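## Task

Move the plate in bay 12 to bay 32, then the plate in bay 21 to bay 11. Every plate not on the list must end resting in its own bay. Every plate must finish lying flat between its bay's corner pieces with its cut corner at the back left. Some plates may start tilted or not properly seated.

## Robot and tools

ROBOT. Two Doosan M1013 six-joint arms, left_arm and right_arm, each carrying a Robotiq gripper that opens to 140 mm. Joint order everywhere, in rows and in result lists: waist (joint_1), shoulder (joint_2), elbow (joint_3), forearm roll (joint_4), wrist pitch (joint_5), wrist roll (joint_6). Stated ranges: elbow -2.792 to 2.792 rad, all others -6.283 to 6.283 rad. Load limits (N m): waist 299, shoulder 299, elbow 140, joints 4 to 6 39.6 each; a held part's weight adds to the load.

FRAME. One scene frame for all poses: origin on the table top midway between the arms, +x out over the table, +z up, left_arm on the +y side. Bases: left_arm at (+0.091, +0.540, 0), right_arm at (+0.079, -0.608, 0), both nearly unrotated about z. The names left and right do not refer to image sides.

DECK. A bay number is row then column: bay 23 is row 2, column 3. Row 1 is nearest the arms, row 4 farthest; column 1 is on the left as seen from the arms, column 4 on the right, and column 4 has raised floors. Plates begin with the cut corner toward the back left. In the first task's layout sheet, sealed 96-well plates occupy 12, 22, 23, 31, 32, 41, 43. Where ware actually is can only be judged from the camera images.

execute_actions(actions). actions is a list of actions; each action is a table of up to 15 rows, one row per 1/30 s step; if fewer rows are given the last one repeats to fill 15. An empty list only reports state and images. Each row holds 18 numbers, all in [-1, 1], covering both arms even if one is idle: left_arm's 6 joint offsets, then its gripper position, force_limit, speed; then the same 9 for right_arm. Twelve optional extra numbers in [0, 1] scale the stiffness of each joint, left six then right six, and persist until changed. Joint numbers are offsets, not poses, measured from the angles each arm had when that action began (the first action of a call counts from the latest reported state). Scale: 1.0 equals 1.398 rad for waist and shoulder, 2.097 rad for elbow, 2.622 rad for the three wrist joints. An action that pushes any joint more than 0.010 rad outside its range is rejected for both arms; if the first action fails this, or any action is malformed, nothing in the call runs. A joint clipped at its end produces "joint sent to its limit". Gripper numbers are absolute commands: position +1 fully open, about -0.8 pads touching, -1 close until blocked; force_limit about 14 N at -1, 60 N at 0, 107 N at +1; speed about 30, 140, 250 mm/s at -1, 0, +1. To leave a gripper unchanged resend its previous three values, since 0 is itself a command.

move(target, speed, blocking). target is one 18-number row laid out as above; its joint numbers are offsets from the last reported Joint positions. All joints travel in step and finish together, lasting 0.5 to 10 s. speed is the peak rad/s of whichever joint has the longest way to go, 0.01 to 2, default 0.5. blocking=false returns after 0.5 s while motion continues; until its end is reported, other moves and execute_actions are refused, so use wait or stop. The result adds a move: line with the outcome (done, off_target, moving, held, fault), limits=held or limits=none, and each arm's joint farthest from target. Arms are stiff: aiming even slightly past a firm contact can trigger a fault.

wait(seconds), 0 to 10: lets time pass holding commands. stop(): brakes a running move; fingers continue. zoom_image(camera, region): region [x0, y0, x1, y1] in pixels, at most 504 by 504, from cam_high, cam_low, cam_left_wrist or cam_right_wrist. read_manual(section): licence text only. finished_scene(scene): ends the current scene by its number; irreversible.

GRIPPER GEOMETRY. Fingers point along the gripper's +z and part along its y. end_effector_position is the closed-pad point; tips extend about 33 mm past it closed, 9 mm open, and drift about 24 mm farther out while closing, so leave clearance above surfaces. object_status: 0 moving, 1 blocked while opening, 2 blocked while closing (a grip), 3 reached target or pads met. position_measured runs from 3 (open) to 230 (pads met). To squeeze harder while gripping, raise force_limit and switch position between -1 and -0.98.

RESULTS. The state line gives each gripper's position (m), quat_wxyz and velocities; printed positions get less accurate at long reach. Also reported: Joint positions, velocities, targets and torques, step readings (HELD marks held-back steps), flange force (includes held weight, noisy), "joint command not followed" when a clearance check altered targets, MOTOR HOT warnings, and fault lines. Targets are kept within a lead of the measured angles (0.456, 0.683, 0.854 rad by joint group) and scaled back if they would jump the gripper over 70 mm; speed caps are 2.09, 3.14, 3.93 rad/s.

CAMERAS. cam_high and cam_low are 896x504 pinhole views; the wrist cameras are 504x504 fisheye. Calibration is given per camera and may be off by a few degrees or millimetres.

AVOID. Torque at a load limit or an outside force of 144 N stops that arm for 10 s. Do not collide the arms, press hard, drop or slam plates, or push anything off the table. Expect occasional tugs on held or loose items. At the end, release every plate so it rests on its own and move the grippers away.

Each tool is called as name(argument=value, ...), one argument or row to a line, values as JSON.

## Session

execute_actions(
  actions=[],
)

Scene clock: 0.00 s.
left_arm: end_effector_position=(+0.7405, +0.5200, +0.3214) position_measured=3 object_status=3 end_effector_quat_wxyz=(+0.001, +1.000, -0.015, -0.000) end_effector_velocity=(-0.000, +0.000, -0.000) end_effector_angular_velocity=(-0.001, +0.000, +0.001) | right_arm: end_effector_position=(+0.7161, -0.7332, +0.3207) position_measured=3 object_status=3 end_effector_quat_wxyz=(-0.001, +0.995, -0.097, -0.001) end_effector_velocity=(-0.001, -0.000, -0.001) end_effector_angular_velocity=(+0.000, +0.001, -0.000)
Joint names: [waist, shoulder, elbow, forearm roll, wrist pitch, wrist roll]
Joint positions: left_arm=[-0.054  0.164  1.605 -0.001  1.372  1.518] | right_arm=[-0.052  0.165  1.605  0.001  1.374  1.517]
Joint velocities: left_arm=[ 0.001 -0.     0.    -0.001 -0.    -0.   ] | right_arm=[-0.    -0.     0.001 -0.    -0.    -0.   ]
Joint torques (N m, as the joint torque sensors report them, + toward a larger angle): no reading
Flange force (N, the push that the arm receives, along the gripper's own x y z axes): no reading
Joint targets: left_arm=[-0.054 0.164 1.605 -0.001 1.372 1.518] | right_arm=[-0.052 0.165 1.605 0.001 1.374 1.517]
Joint stiffness scale: left_arm=[1. 1. 1. 1. 1. 1.] | right_arm=[1. 1. 1. 1. 1. 1.]

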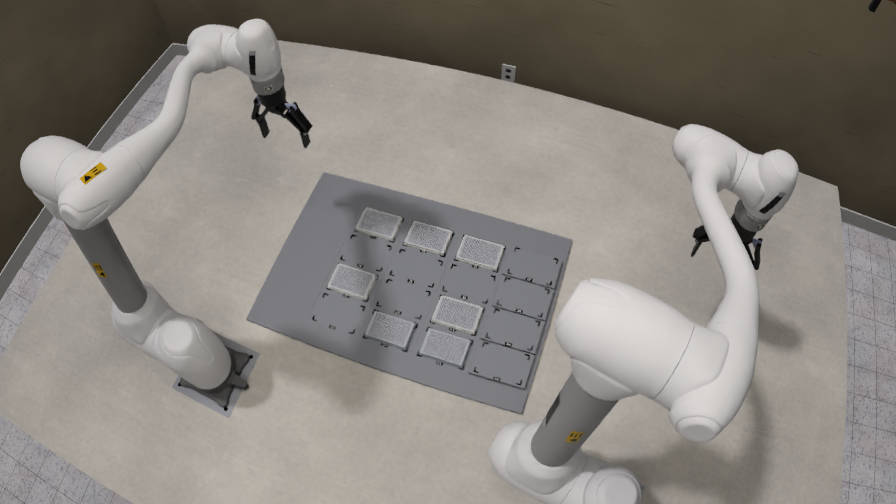

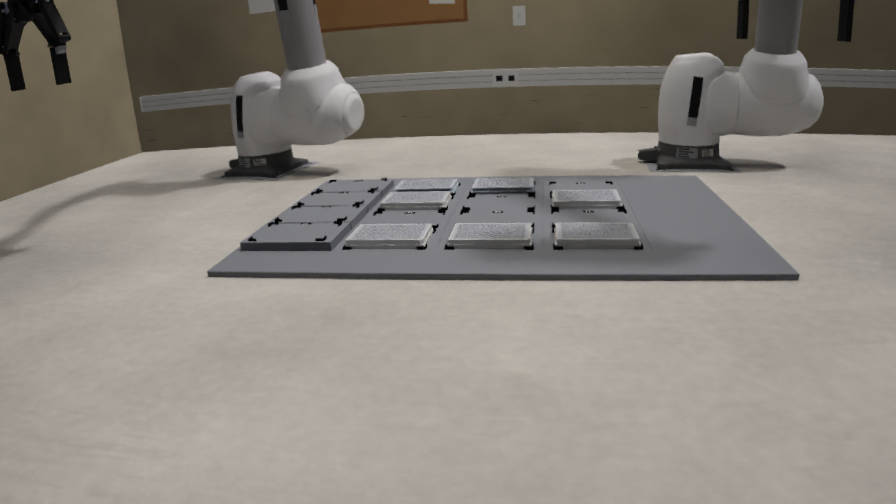

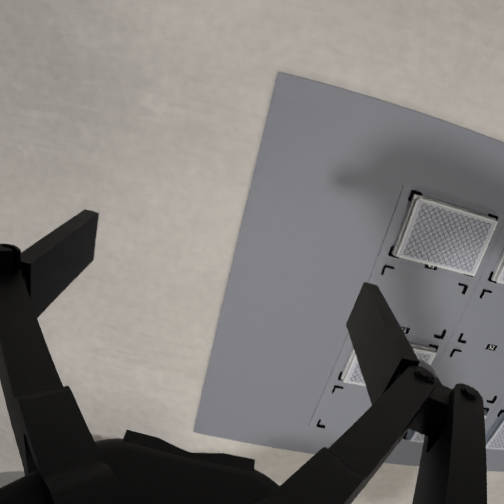

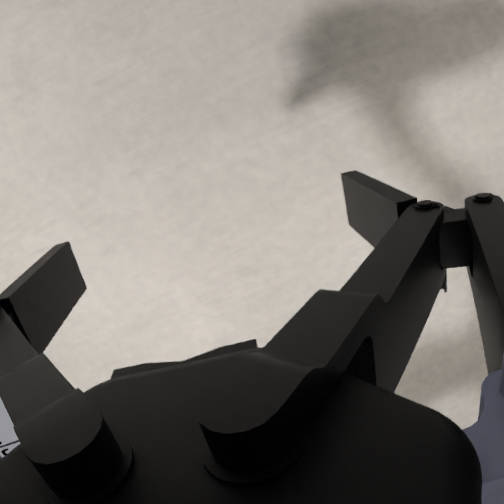

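zoom_image(
  camera="cam_high",
  region=[340, 195, 520, 285],
)

zoom_image(
  camera="cam_high",
  region=[305, 255, 505, 380],
)

zoom_image(
  camera="cam_low",
  region=[330, 170, 500, 260],
)

zoom_image(
  camera="cam_low",
  region=[440, 170, 660, 260],
)

Region (340, 195, 520, 285) of cam_high's 896x504 image, scaled by 2.800, with more detail than that image has.

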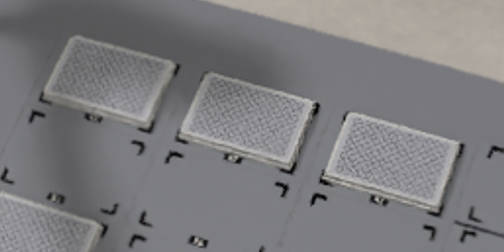

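Region (305, 255, 505, 380) of cam_high's 896x504 image, scaled by 2.520, with more detail than that image has; it fills the top 315 rows of this view, and the rest is white.

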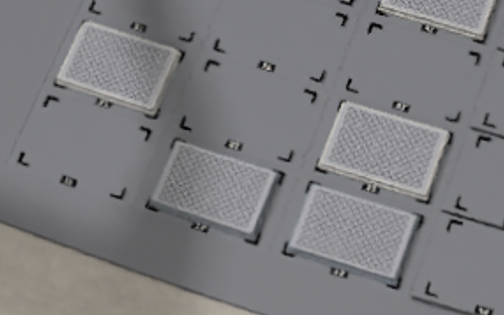

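Region (330, 170, 500, 260) of cam_low's 896x504 image, scaled by 2.965, with more detail than that image has; it fills the top 267 rows of this view, and the rest is white.

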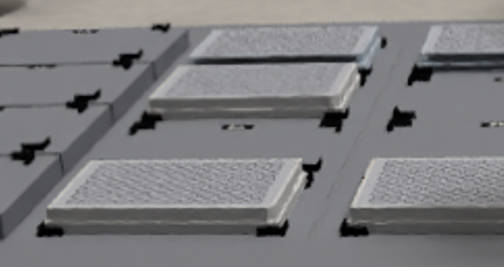

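Region (440, 170, 660, 260) of cam_low's 896x504 image, scaled by 2.291, with more detail than that image has; it fills the top 206 rows of this view, and the rest is white.

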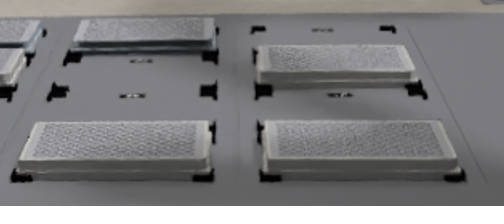

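zoom_image(
  camera="cam_high",
  region=[395, 212, 465, 262],
)

zoom_image(
  camera="cam_high",
  region=[447, 227, 517, 277],
)

zoom_image(
  camera="cam_high",
  region=[345, 198, 415, 248],
)

zoom_image(
  camera="cam_high",
  region=[410, 285, 495, 375],
)

Region (395, 212, 465, 262) of cam_high's 896x504 image, scaled by 7.200, with more detail than that image has; it fills the top 360 rows of this view, and the rest is white.

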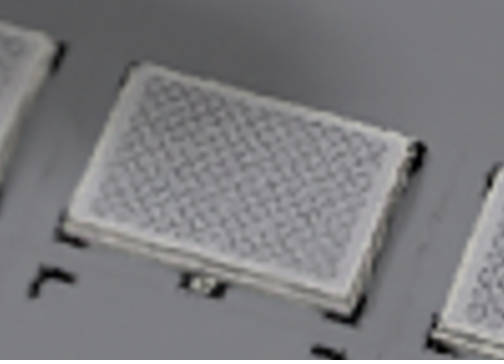

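Region (447, 227, 517, 277) of cam_high's 896x504 image, scaled by 7.200, with more detail than that image has; it fills the top 360 rows of this view, and the rest is white.

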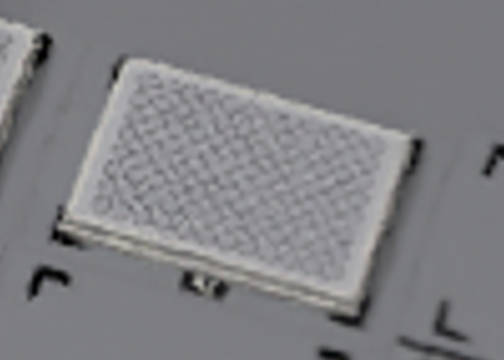

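Region (345, 198, 415, 248) of cam_high's 896x504 image, scaled by 7.200, with more detail than that image has; it fills the top 360 rows of this view, and the rest is white.

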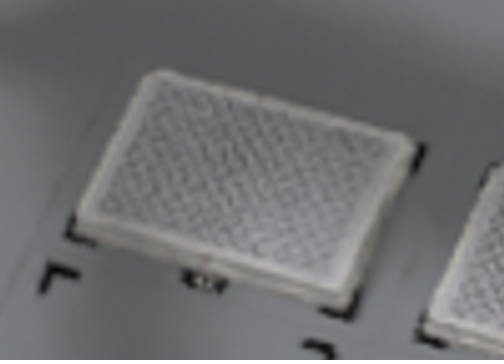

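Region (410, 285, 495, 375) of cam_high's 896x504 image, scaled by 5.600, with more detail than that image has.

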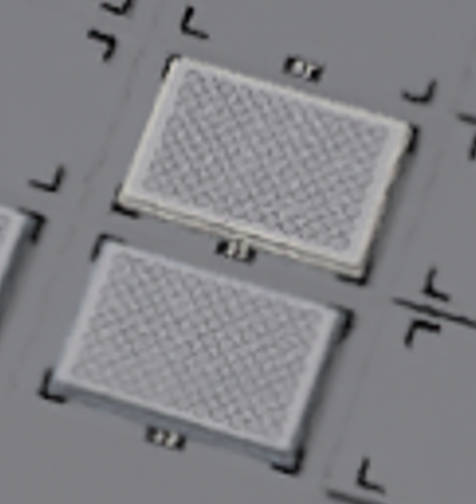

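move(
  target=[-0.68484, 0.03488, 0.22674, 0, -0.19857, -0.378, 1, 0.2, 0, 0.6404, 0.0476, 0.1171, 0, -0.1199, -0.3312, 1, 0, 0.3],
  speed=0.7,
)

Scene clock: 78.03 s.
left_arm: end_effector_position=(+0.3999, +0.0828, +0.0599) position_measured=3 object_status=3 end_effector_quat_wxyz=(+0.000, +1.000, -0.000, -0.000) end_effector_velocity=(-0.000, -0.000, -0.000) end_effector_angular_velocity=(-0.001, -0.001, +0.001) | right_arm: end_effector_position=(+0.5611, -0.2020, +0.1520) position_measured=3 object_status=3 end_effector_quat_wxyz=(-0.001, +0.711, +0.703, -0.000) end_effector_velocity=(+0.000, +0.001, +0.000) end_effector_angular_velocity=(+0.000, -0.002, +0.005)
Joint names: [waist, shoulder, elbow, forearm roll, wrist pitch, wrist roll]
Joint positions: left_arm=[-1.009  0.209  2.077 -0.001  0.856  0.534] | right_arm=[0.839 0.23  1.848 0.001 1.064 0.654]
Joint velocities: left_arm=[-0.001  0.     0.001  0.    -0.001 -0.002] | right_arm=[ 0.002 -0.    -0.001 -0.001 -0.001 -0.002]
Joint torques (N m, as the joint torque sensors report them, + toward a larger angle): left_arm=[  6.57 -55.05 -32.95   3.47   0.23   0.06] | right_arm=[ -2.82 -57.58 -38.13   4.08  -0.53  -0.29]
Flange force (N, the push that the arm receives, along the gripper's own x y z axes): left_arm=[-10.0 5.9 4.1] | right_arm=[-0.4 -7.8 -1.3]
Joint targets: left_arm=[-1.011 0.213 2.081 -0.001 0.852 0.527] | right_arm=[0.843 0.232 1.851 0.001 1.060 0.649]
Joint stiffness scale: left_arm=[1. 1. 1. 1. 1. 1.] | right_arm=[1. 1. 1. 1. 1. 1.]
move: done; limits=none; left_arm: farthest joint: the wrist roll, 0.007 radians from its target (0.991 radians at the start); right_arm: farthest joint: the wrist roll, 0.005 radians from its target (0.869 radians at the start)
camera_calibration (this result's frames):
cam_left_wrist: T_world_to_cam=[[0.281717, -0.958029, -0.053061, -0.0427613], [-0.888273, -0.281314, 0.363089, 0.375374], [-0.362777, -0.0551557, -0.930242, 0.395961], [0, 0, 0, 1]] pos_world=[0.489126, 0.0864708, 0.229776]
cam_right_wrist: T_world_to_cam=[[0.975461, -0.215625, 0.044517, -0.611229], [-0.21795, -0.917016, 0.334035, -0.120614], [-0.0312036, -0.335541, -0.941509, 0.276594], [0, 0, 0, 1]] pos_world=[0.578573, -0.149593, 0.327915]

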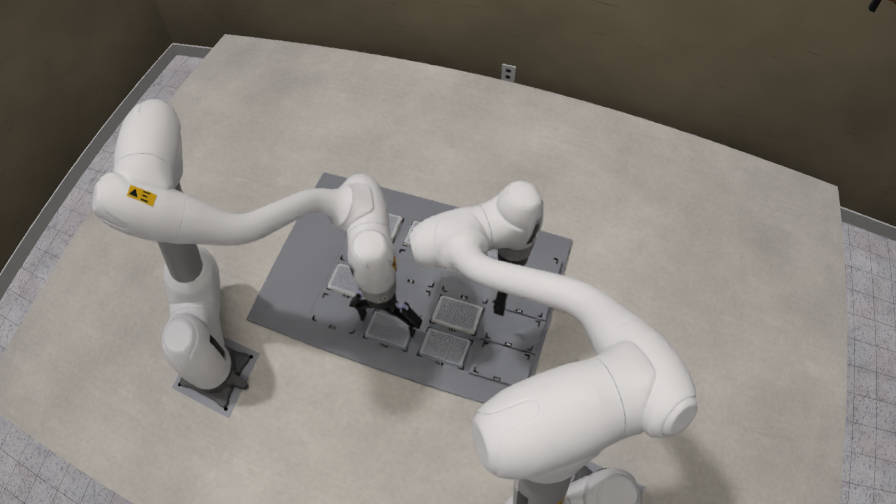

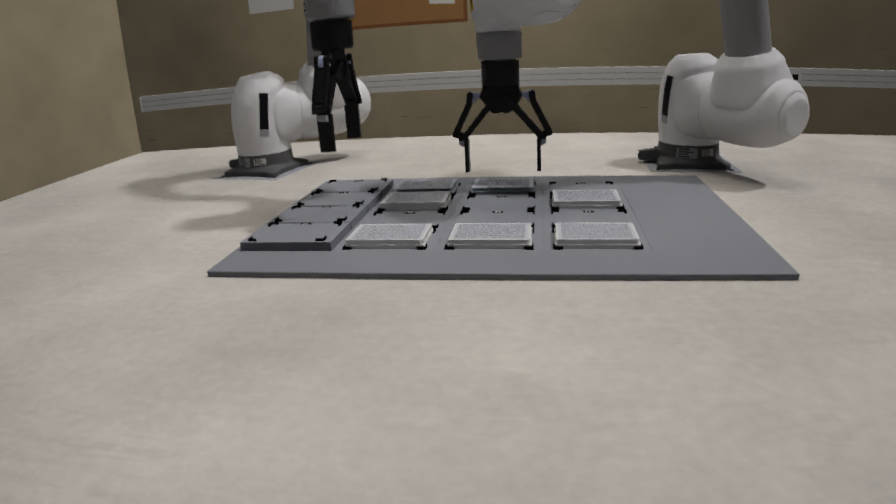

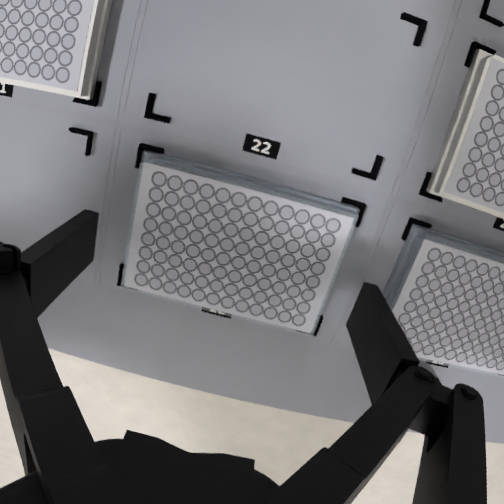

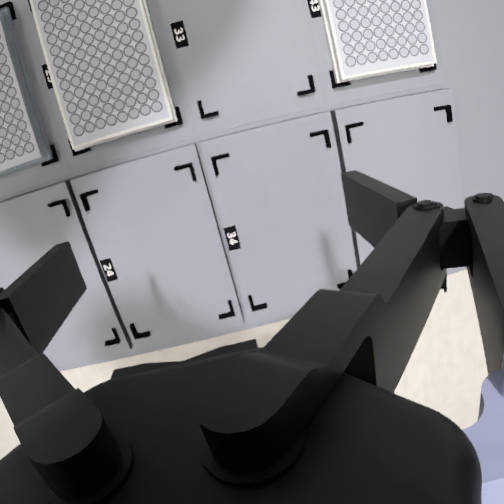

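zoom_image(
  camera="cam_right_wrist",
  region=[0, 0, 250, 190],
)

zoom_image(
  camera="cam_right_wrist",
  region=[280, 0, 480, 130],
)

zoom_image(
  camera="cam_left_wrist",
  region=[90, 120, 390, 360],
)

zoom_image(
  camera="cam_left_wrist",
  region=[340, 0, 504, 300],
)

Region (0, 0, 250, 190) of cam_right_wrist's 504x504 image, scaled by 2.016, with more detail than that image has; it fills the top 383 rows of this view, and the rest is white.

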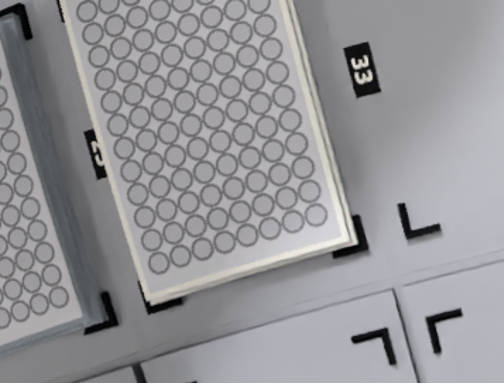

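Region (280, 0, 480, 130) of cam_right_wrist's 504x504 image, scaled by 2.520, with more detail than that image has; it fills the top 328 rows of this view, and the rest is white.

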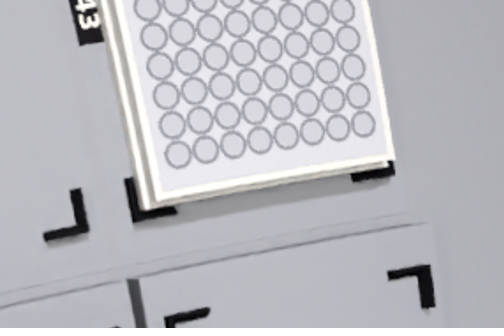

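Region (90, 120, 390, 360) of cam_left_wrist's 504x504 image, scaled by 1.680, with more detail than that image has; it fills the top 403 rows of this view, and the rest is white.

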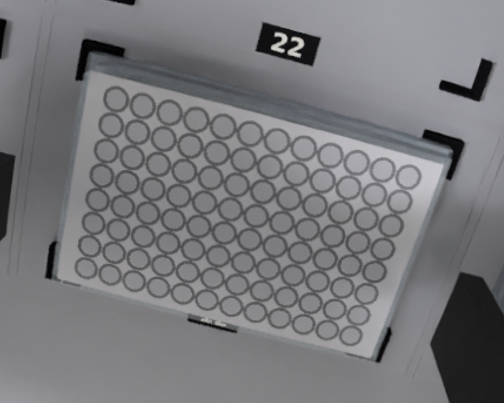

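Region (340, 0, 504, 300) of cam_left_wrist's 504x504 image, scaled by 1.680, with more detail than that image has; it fills the left 276 columns of this view, and the rest is white.

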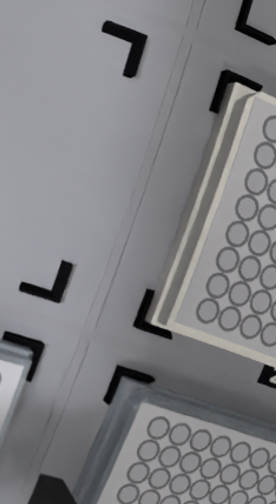

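move(
  target=[0, 0.03044, 0.01293, 0, -0.02543, 0, 1, 0.2, 0, -0.2, 0, 0, 0, 0, 0, 1, 0, 0.3],
  speed=0.3,
)

Scene clock: 142.77 s.
left_arm: end_effector_position=(+0.3999, +0.0826, +0.0290) position_measured=3 object_status=3 end_effector_quat_wxyz=(+0.000, +1.000, -0.000, -0.000) end_effector_velocity=(-0.000, -0.001, -0.000) end_effector_angular_velocity=(-0.000, -0.001, -0.002) | right_arm: end_effector_position=(+0.6535, -0.3488, +0.1520) position_measured=3 object_status=3 end_effector_quat_wxyz=(-0.001, +0.801, +0.599, +0.000) end_effector_velocity=(+0.001, -0.002, -0.000) end_effector_angular_velocity=(-0.002, -0.000, -0.001)
Joint names: [waist, shoulder, elbow, forearm roll, wrist pitch, wrist roll]
Joint positions: left_arm=[-1.009  0.248  2.1   -0.001  0.793  0.533] | right_arm=[0.563 0.23  1.848 0.001 1.063 0.654]
Joint velocities: left_arm=[-0.002  0.    -0.     0.001 -0.001  0.   ] | right_arm=[-0.003  0.     0.    -0.002 -0.    -0.   ]
Joint torques (N m, as the joint torque sensors report them, + toward a larger angle): left_arm=[  7.37 -57.4  -31.     3.08   0.72   0.14] | right_arm=[ -4.26 -56.55 -38.3    3.96  -0.31  -0.13]
Flange force (N, the push that the arm receives, along the gripper's own x y z axes): left_arm=[-11.9 7.4 5.3] | right_arm=[0.1 -10.8 -1.5]
Joint targets: left_arm=[-1.009 0.252 2.104 -0.001 0.789 0.534] | right_arm=[0.560 0.230 1.848 0.001 1.064 0.654]
Joint stiffness scale: left_arm=[1. 1. 1. 1. 1. 1.] | right_arm=[1. 1. 1. 1. 1. 1.]
move: done; limits=none; left_arm: farthest joint: the elbow, 0.004 radians from its target (0.027 radians at the start); right_arm: farthest joint: the waist, 0.004 radians from its target (0.280 radians at the start)
camera_calibration (this result's frames):
cam_left_wrist: T_world_to_cam=[[0.281877, -0.958015, -0.0524615, -0.04472], [-0.888359, -0.281256, 0.362923, 0.386577], [-0.362441, -0.0556948, -0.930341, 0.36717], [0, 0, 0, 1]] pos_world=[0.489102, 0.0863341, 0.19895]
cam_right_wrist: T_world_to_cam=[[0.879989, -0.4729, 0.0445517, -0.76031], [-0.459251, -0.823125, 0.333997, -0.0446351], [-0.121276, -0.314374, -0.941521, 0.296445], [0, 0, 0, 1]] pos_world=[0.684517, -0.303096, 0.32789]

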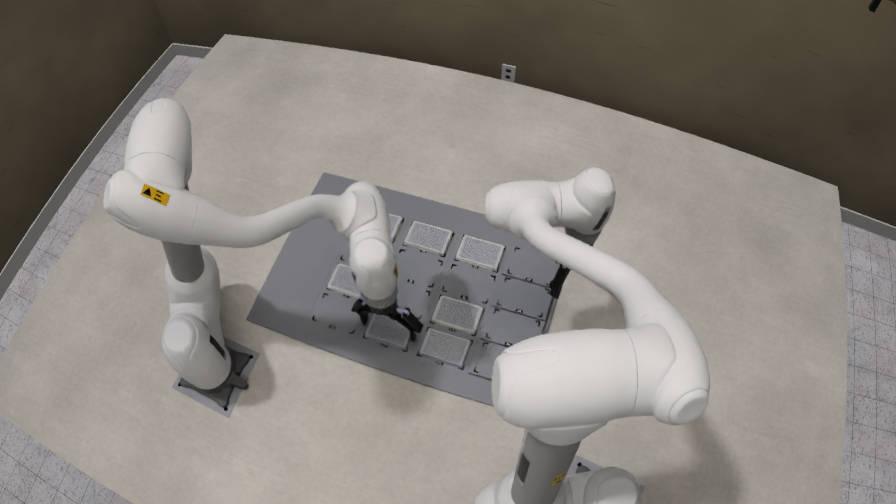

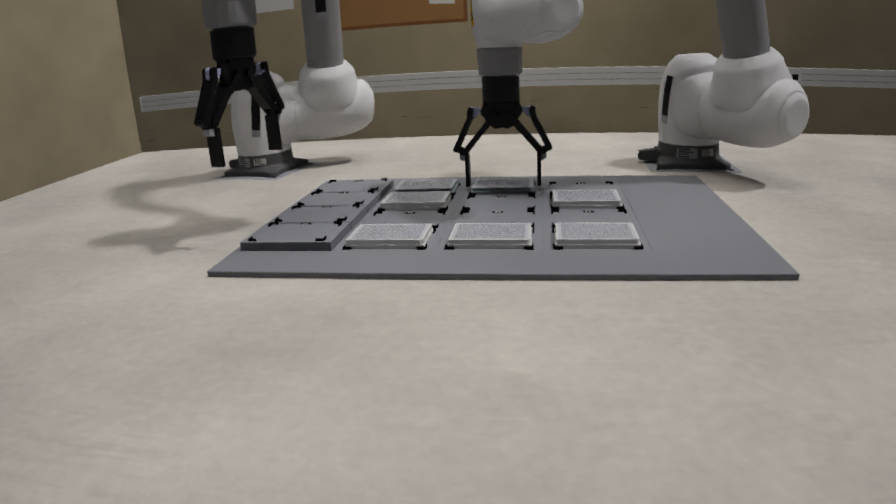

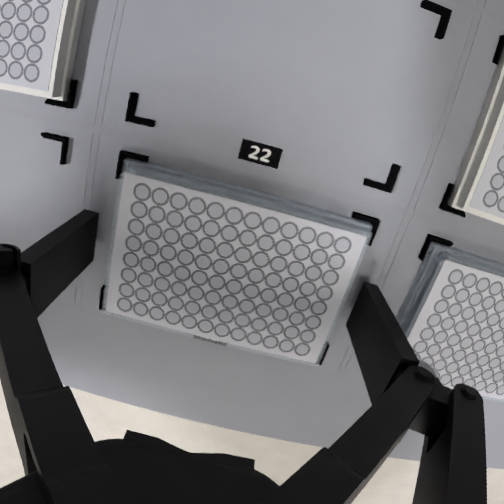

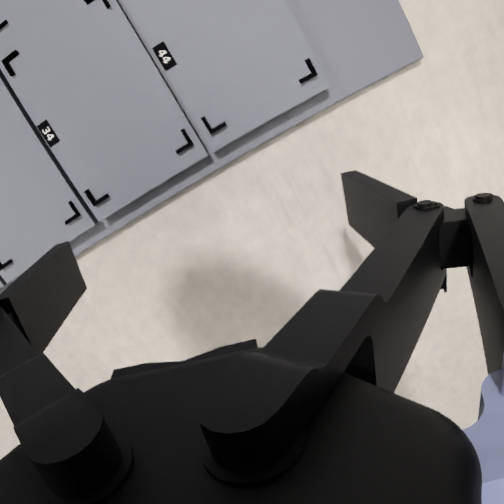

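execute_actions(
  actions=[
    [[0,0,0,0,0,0,-1,0.2,-0.5,0,0,0,0,0,0,1,0,0.3]],
  ],
)

Scene clock: 147.03 s.
left_arm: end_effector_position=(+0.4004, +0.0818, +0.0299) position_measured=39 object_status=2 end_effector_quat_wxyz=(+0.001, +1.000, -0.000, +0.000) end_effector_velocity=(-0.000, -0.000, -0.000) end_effector_angular_velocity=(+0.000, -0.000, -0.001) | right_arm: end_effector_position=(+0.6536, -0.3490, +0.1520) position_measured=3 object_status=3 end_effector_quat_wxyz=(-0.001, +0.801, +0.599, +0.000) end_effector_velocity=(-0.001, -0.001, -0.000) end_effector_angular_velocity=(-0.001, +0.001, -0.000)
Joint names: [waist, shoulder, elbow, forearm roll, wrist pitch, wrist roll]
Joint positions: left_arm=[-1.009  0.248  2.098 -0.001  0.794  0.533] | right_arm=[0.563 0.23  1.848 0.001 1.063 0.654]
Joint velocities: left_arm=[-0.001  0.    -0.     0.    -0.     0.   ] | right_arm=[-0.001 -0.001  0.002 -0.001 -0.     0.   ]
Joint torques (N m, as the joint torque sensors report them, + toward a larger angle): left_arm=[  6.99 -36.64 -20.99   3.66  -2.44   0.36] | right_arm=[ -2.83 -57.49 -38.39   4.    -0.07  -0.03]
Flange force (N, the push that the arm receives, along the gripper's own x y z axes): left_arm=[-15.8 1.1 -35.1] | right_arm=[-1.5 -8.6 -0.2]
Joint targets: left_arm=[-1.009 0.248 2.100 -0.001 0.793 0.533] | right_arm=[0.563 0.230 1.848 0.001 1.063 0.654]
Joint stiffness scale: left_arm=[1. 1. 1. 1. 1. 1.] | right_arm=[1. 1. 1. 1. 1. 1.]
Step readings (joint positions):
0: left_arm=[-1.009 0.248 2.100 -0.001 0.793 0.533] | right_arm=[0.563 0.230 1.848 0.001 1.063 0.654]
1: left_arm=[-1.009 0.248 2.100 -0.001 0.793 0.533] | right_arm=[0.563 0.230 1.848 0.001 1.063 0.654]
2: left_arm=[-1.009 0.248 2.100 -0.001 0.793 0.533] | right_arm=[0.563 0.230 1.848 0.001 1.063 0.654]
4: left_arm=[-1.009 0.248 2.100 -0.001 0.793 0.533] | right_arm=[0.563 0.230 1.848 0.001 1.063 0.654]
8: left_arm=[-1.009 0.248 2.099 -0.001 0.793 0.533] | right_arm=[0.563 0.230 1.848 0.001 1.063 0.654]
15: Joint positions above
camera_calibration (this result's frames):
cam_left_wrist: T_world_to_cam=[[0.281922, -0.958093, -0.0507651, -0.0456088], [-0.888682, -0.280708, 0.362557, 0.386539], [-0.361613, -0.0570989, -0.930578, 0.367907], [0, 0, 0, 1]] pos_world=[0.489408, 0.0858143, 0.199908]
cam_right_wrist: T_world_to_cam=[[0.879855, -0.473149, 0.0445516, -0.76045], [-0.459484, -0.822995, 0.333997, -0.044538], [-0.121365, -0.31434, -0.941521, 0.296472], [0, 0, 0, 1]] pos_world=[0.684603, -0.303268, 0.32789]

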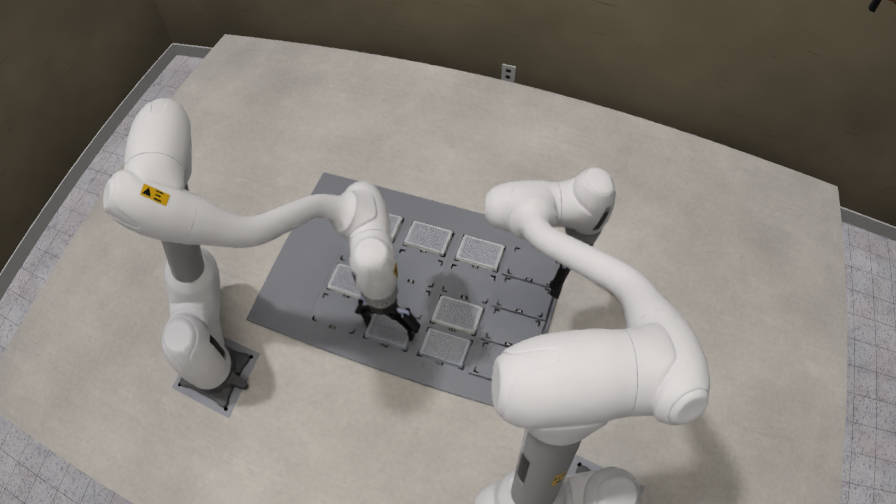

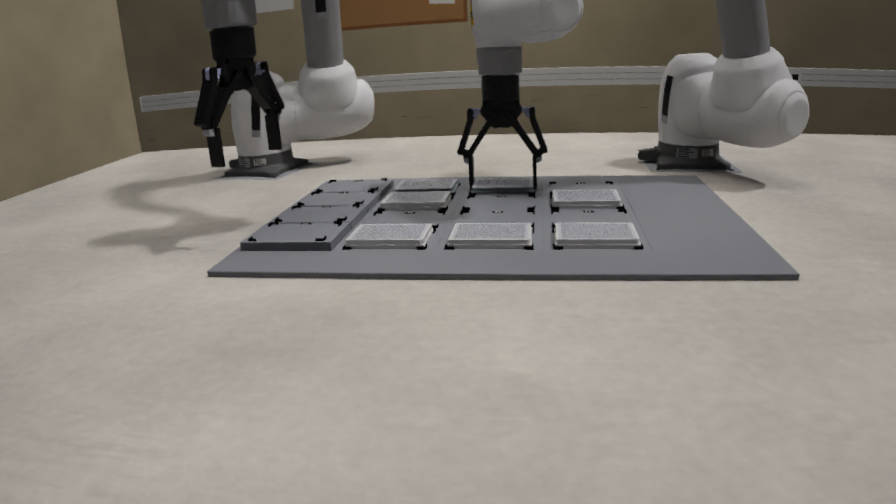

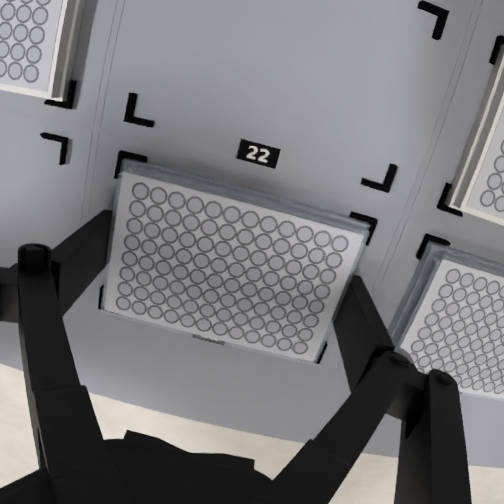

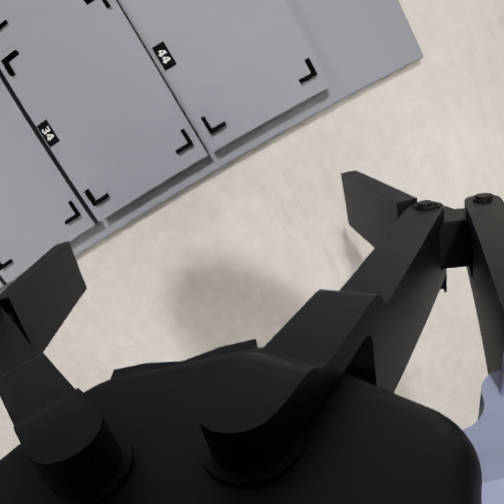

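move(
  target=[0, -0.02504, -0.0108, 0, 0.02086, 0, -1, 0.2, -0.5, 0, 0, 0, 0, 0, 0, 1, 0, 0.3],
  speed=0.07,
)

zoom_image(
  camera="cam_left_wrist",
  region=[90, 80, 410, 280],
)

Scene clock: 156.57 s.
left_arm: end_effector_position=(+0.4003, +0.0819, +0.0547) position_measured=40 object_status=2 end_effector_quat_wxyz=(+0.001, +1.000, -0.000, +0.000) end_effector_velocity=(-0.001, -0.000, +0.001) end_effector_angular_velocity=(+0.000, +0.001, +0.000) | right_arm: end_effector_position=(+0.6536, -0.3490, +0.1520) position_measured=3 object_status=3 end_effector_quat_wxyz=(-0.001, +0.801, +0.599, +0.000) end_effector_velocity=(-0.000, +0.001, +0.001) end_effector_angular_velocity=(+0.002, -0.000, -0.001)
Joint names: [waist, shoulder, elbow, forearm roll, wrist pitch, wrist roll]
Joint positions: left_arm=[-1.009  0.216  2.08  -0.001  0.844  0.533] | right_arm=[0.563 0.23  1.848 0.001 1.063 0.654]
Joint velocities: left_arm=[-0.001 -0.001 -0.    -0.001  0.003 -0.   ] | right_arm=[ 0.    -0.001 -0.     0.002 -0.    -0.   ]
Joint torques (N m, as the joint torque sensors report them, + toward a larger angle): left_arm=[  6.85 -57.92 -33.32   3.25   0.5    0.18] | right_arm=[ -2.45 -57.74 -38.48   4.01  -0.28  -0.16]
Flange force (N, the push that the arm receives, along the gripper's own x y z axes): left_arm=[-9.9 8.4 8.4] | right_arm=[-1.3 -7.9 -0.8]
Joint targets: left_arm=[-1.009 0.212 2.076 -0.001 0.848 0.533] | right_arm=[0.563 0.230 1.848 0.001 1.063 0.654]
Joint stiffness scale: left_arm=[1. 1. 1. 1. 1. 1.] | right_arm=[1. 1. 1. 1. 1. 1.]
move: done; limits=none; left_arm: farthest joint: the elbow, 0.005 radians from its target (0.023 radians at the start); right_arm: farthest joint: the waist, 0.000 radians from its target (0.000 radians at the start)
camera_calibration (this result's frames):
cam_left_wrist: T_world_to_cam=[[0.281874, -0.958078, -0.0513231, -0.0442056], [-0.888574, -0.280855, 0.362708, 0.377482], [-0.361916, -0.0566334, -0.930489, 0.391036], [0, 0, 0, 1]] pos_world=[0.489403, 0.0858109, 0.22467]
cam_right_wrist: T_world_to_cam=[[0.879855, -0.473149, 0.0445515, -0.76045], [-0.459484, -0.822995, 0.333997, -0.0445379], [-0.121365, -0.31434, -0.941521, 0.296473], [0, 0, 0, 1]] pos_world=[0.684603, -0.303268, 0.32789]

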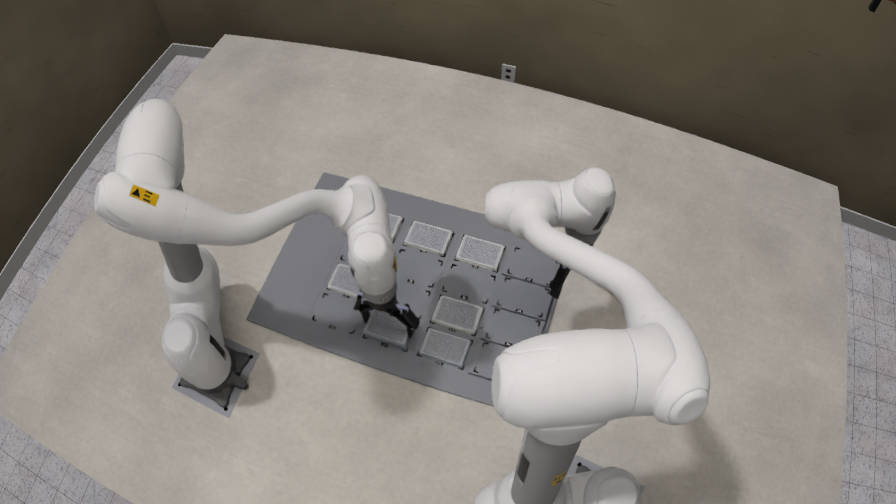

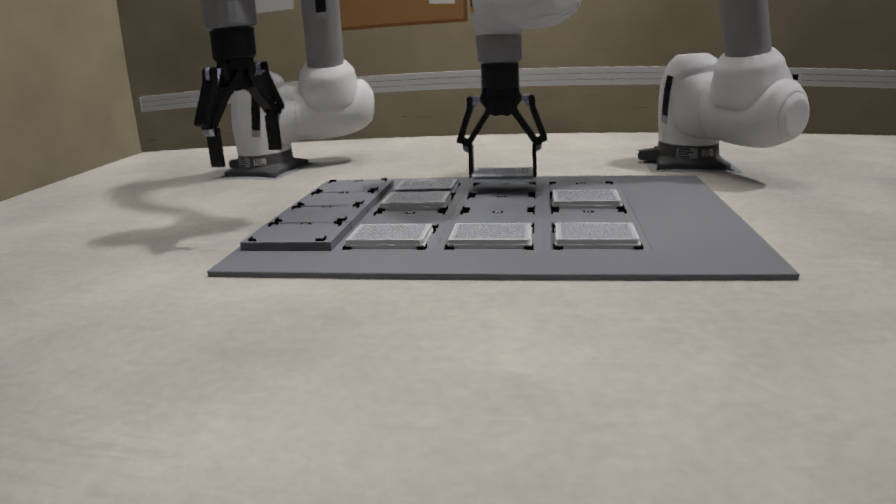

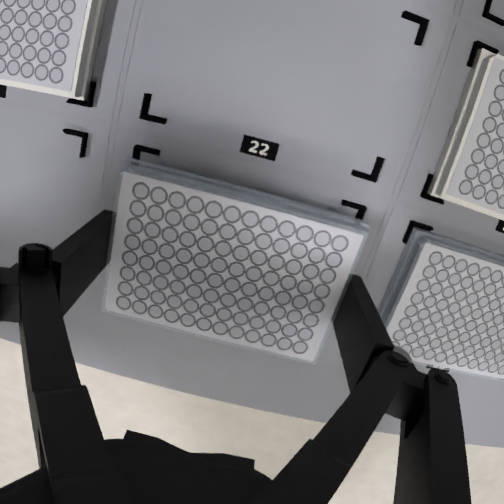

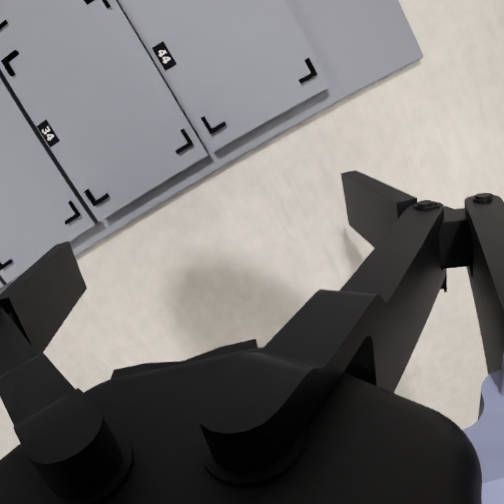

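Region (90, 80, 410, 280) of cam_left_wrist's 504x504 image, scaled by 1.575, with more detail than that image has; it fills the top 315 rows of this view, and the rest is white.

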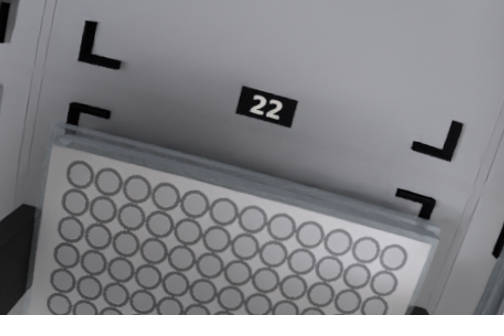

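zoom_image(
  camera="cam_left_wrist",
  region=[115, 130, 175, 180],
)

zoom_image(
  camera="cam_left_wrist",
  region=[325, 185, 385, 235],
)

Region (115, 130, 175, 180) of cam_left_wrist's 504x504 image, scaled by 8.400, with more detail than that image has.

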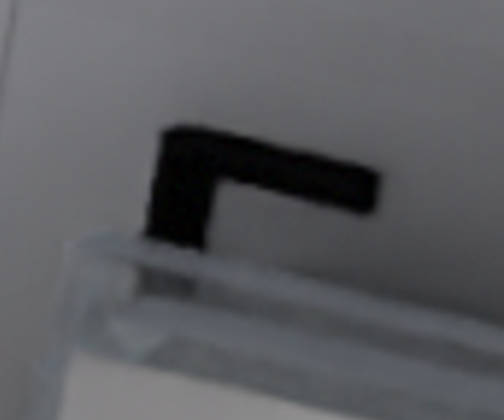

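Region (325, 185, 385, 235) of cam_left_wrist's 504x504 image, scaled by 8.400, with more detail than that image has.

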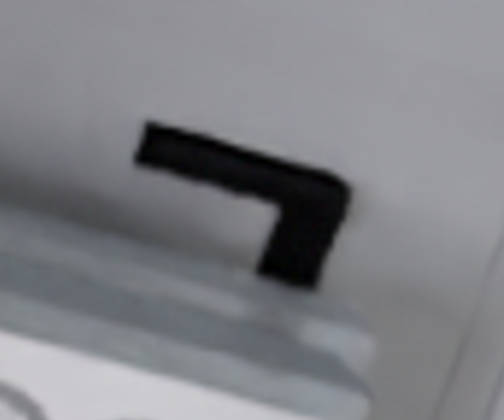

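move(
  target=[0.19651, 0.13996, -0.13382, 0, 0.03393, 0.10554, -1, 0.2, -0.5, 0, 0, 0, 0, 0, 0, 1, 0, 0.3],
  speed=0.25,
)

zoom_image(
  camera="cam_left_wrist",
  region=[115, 130, 175, 180],
)

zoom_image(
  camera="cam_left_wrist",
  region=[325, 185, 385, 235],
)

Scene clock: 192.60 s.
left_arm: end_effector_position=(+0.6148, +0.0830, +0.0548) position_measured=40 object_status=2 end_effector_quat_wxyz=(+0.001, +1.000, +0.001, +0.000) end_effector_velocity=(+0.002, +0.001, +0.000) end_effector_angular_velocity=(+0.000, +0.000, +0.001) | right_arm: end_effector_position=(+0.6536, -0.3490, +0.1520) position_measured=3 object_status=3 end_effector_quat_wxyz=(-0.001, +0.801, +0.599, +0.000) end_effector_velocity=(+0.000, -0.001, +0.000) end_effector_angular_velocity=(-0.001, -0.000, -0.000)
Joint names: [waist, shoulder, elbow, forearm roll, wrist pitch, wrist roll]
Joint positions: left_arm=[-0.737  0.408  1.804 -0.001  0.929  0.804] | right_arm=[0.563 0.23  1.848 0.001 1.063 0.654]
Joint velocities: left_arm=[ 0.004  0.001 -0.002 -0.     0.001  0.003] | right_arm=[-0.001 -0.     0.    -0.001 -0.     0.   ]
Joint torques (N m, as the joint torque sensors report them, + toward a larger angle): left_arm=[  8.61 -75.64 -35.29   3.46   0.37   0.57] | right_arm=[ -2.23 -59.15 -38.05   4.1   -0.14  -0.01]
Flange force (N, the push that the arm receives, along the gripper's own x y z axes): left_arm=[-11.4 7.7 3.1] | right_arm=[0.1 -5.4 0.7]
Joint targets: left_arm=[-0.734 0.412 1.799 -0.001 0.933 0.810] | right_arm=[0.563 0.230 1.848 0.001 1.063 0.654]
Joint stiffness scale: left_arm=[1. 1. 1. 1. 1. 1.] | right_arm=[1. 1. 1. 1. 1. 1.]
move: done; limits=none; left_arm: farthest joint: the wrist roll, 0.006 radians from its target (0.276 radians at the start); right_arm: farthest joint: the waist, 0.000 radians from its target (0.000 radians at the start)
camera_calibration (this result's frames):
cam_left_wrist: T_world_to_cam=[[0.283611, -0.957551, -0.0515871, -0.104666], [-0.888114, -0.282574, 0.3625, 0.568262], [-0.361689, -0.0569938, -0.930555, 0.468718], [0, 0, 0, 1]] pos_world=[0.703896, 0.0870668, 0.224774]
cam_right_wrist: T_world_to_cam=[[0.879855, -0.473149, 0.0445515, -0.76045], [-0.459484, -0.822995, 0.333997, -0.044538], [-0.121365, -0.31434, -0.941521, 0.296472], [0, 0, 0, 1]] pos_world=[0.684603, -0.303268, 0.32789]

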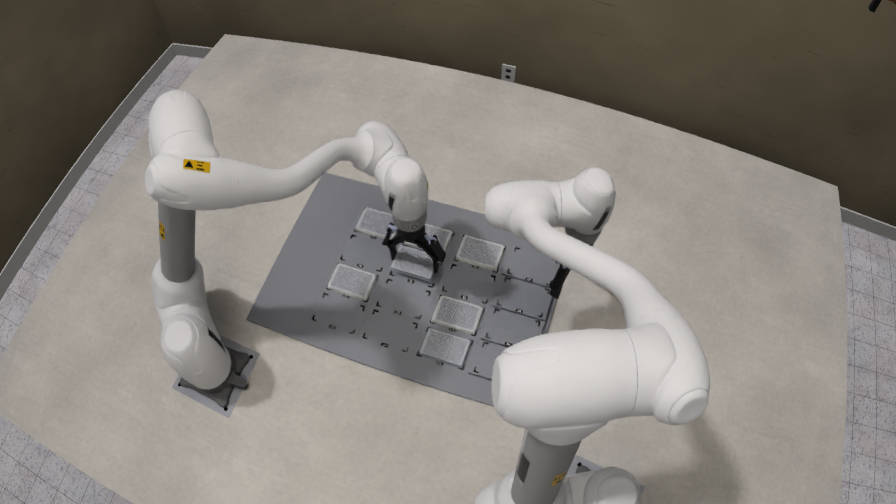

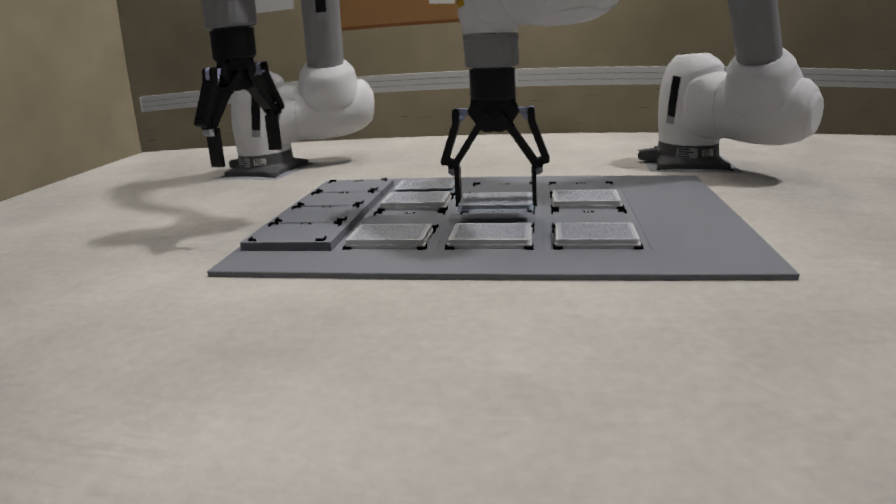

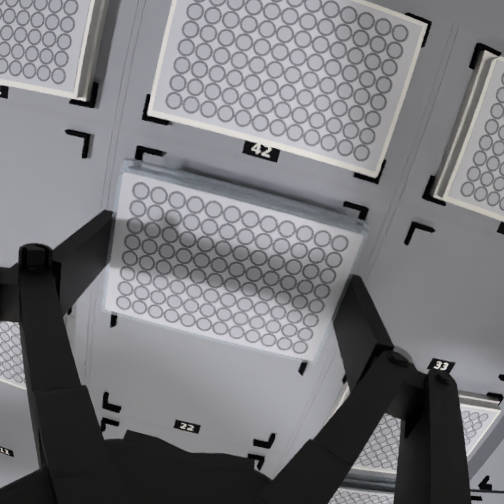

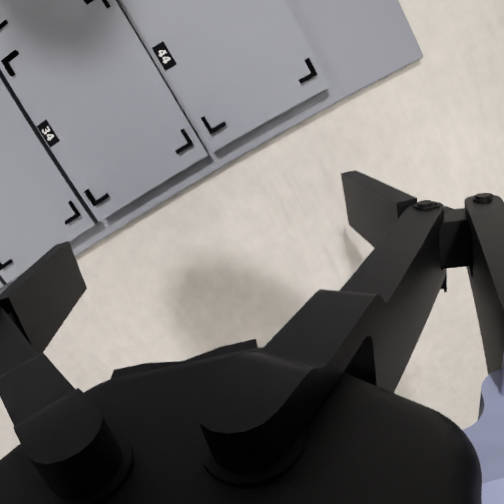

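Region (115, 130, 175, 180) of cam_left_wrist's 504x504 image, scaled by 8.400, with more detail than that image has.

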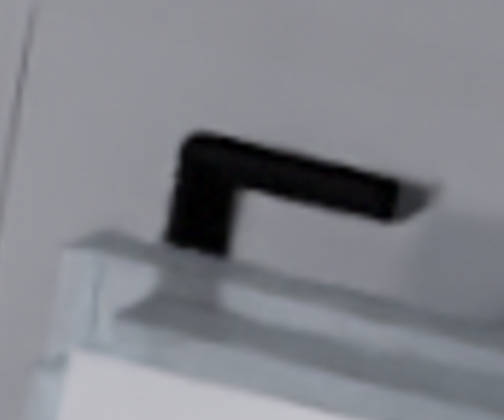

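Region (325, 185, 385, 235) of cam_left_wrist's 504x504 image, scaled by 8.400, with more detail than that image has.

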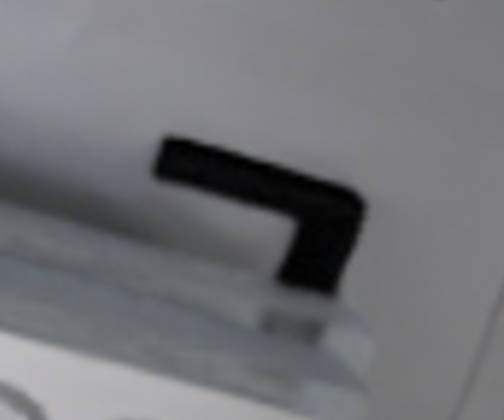

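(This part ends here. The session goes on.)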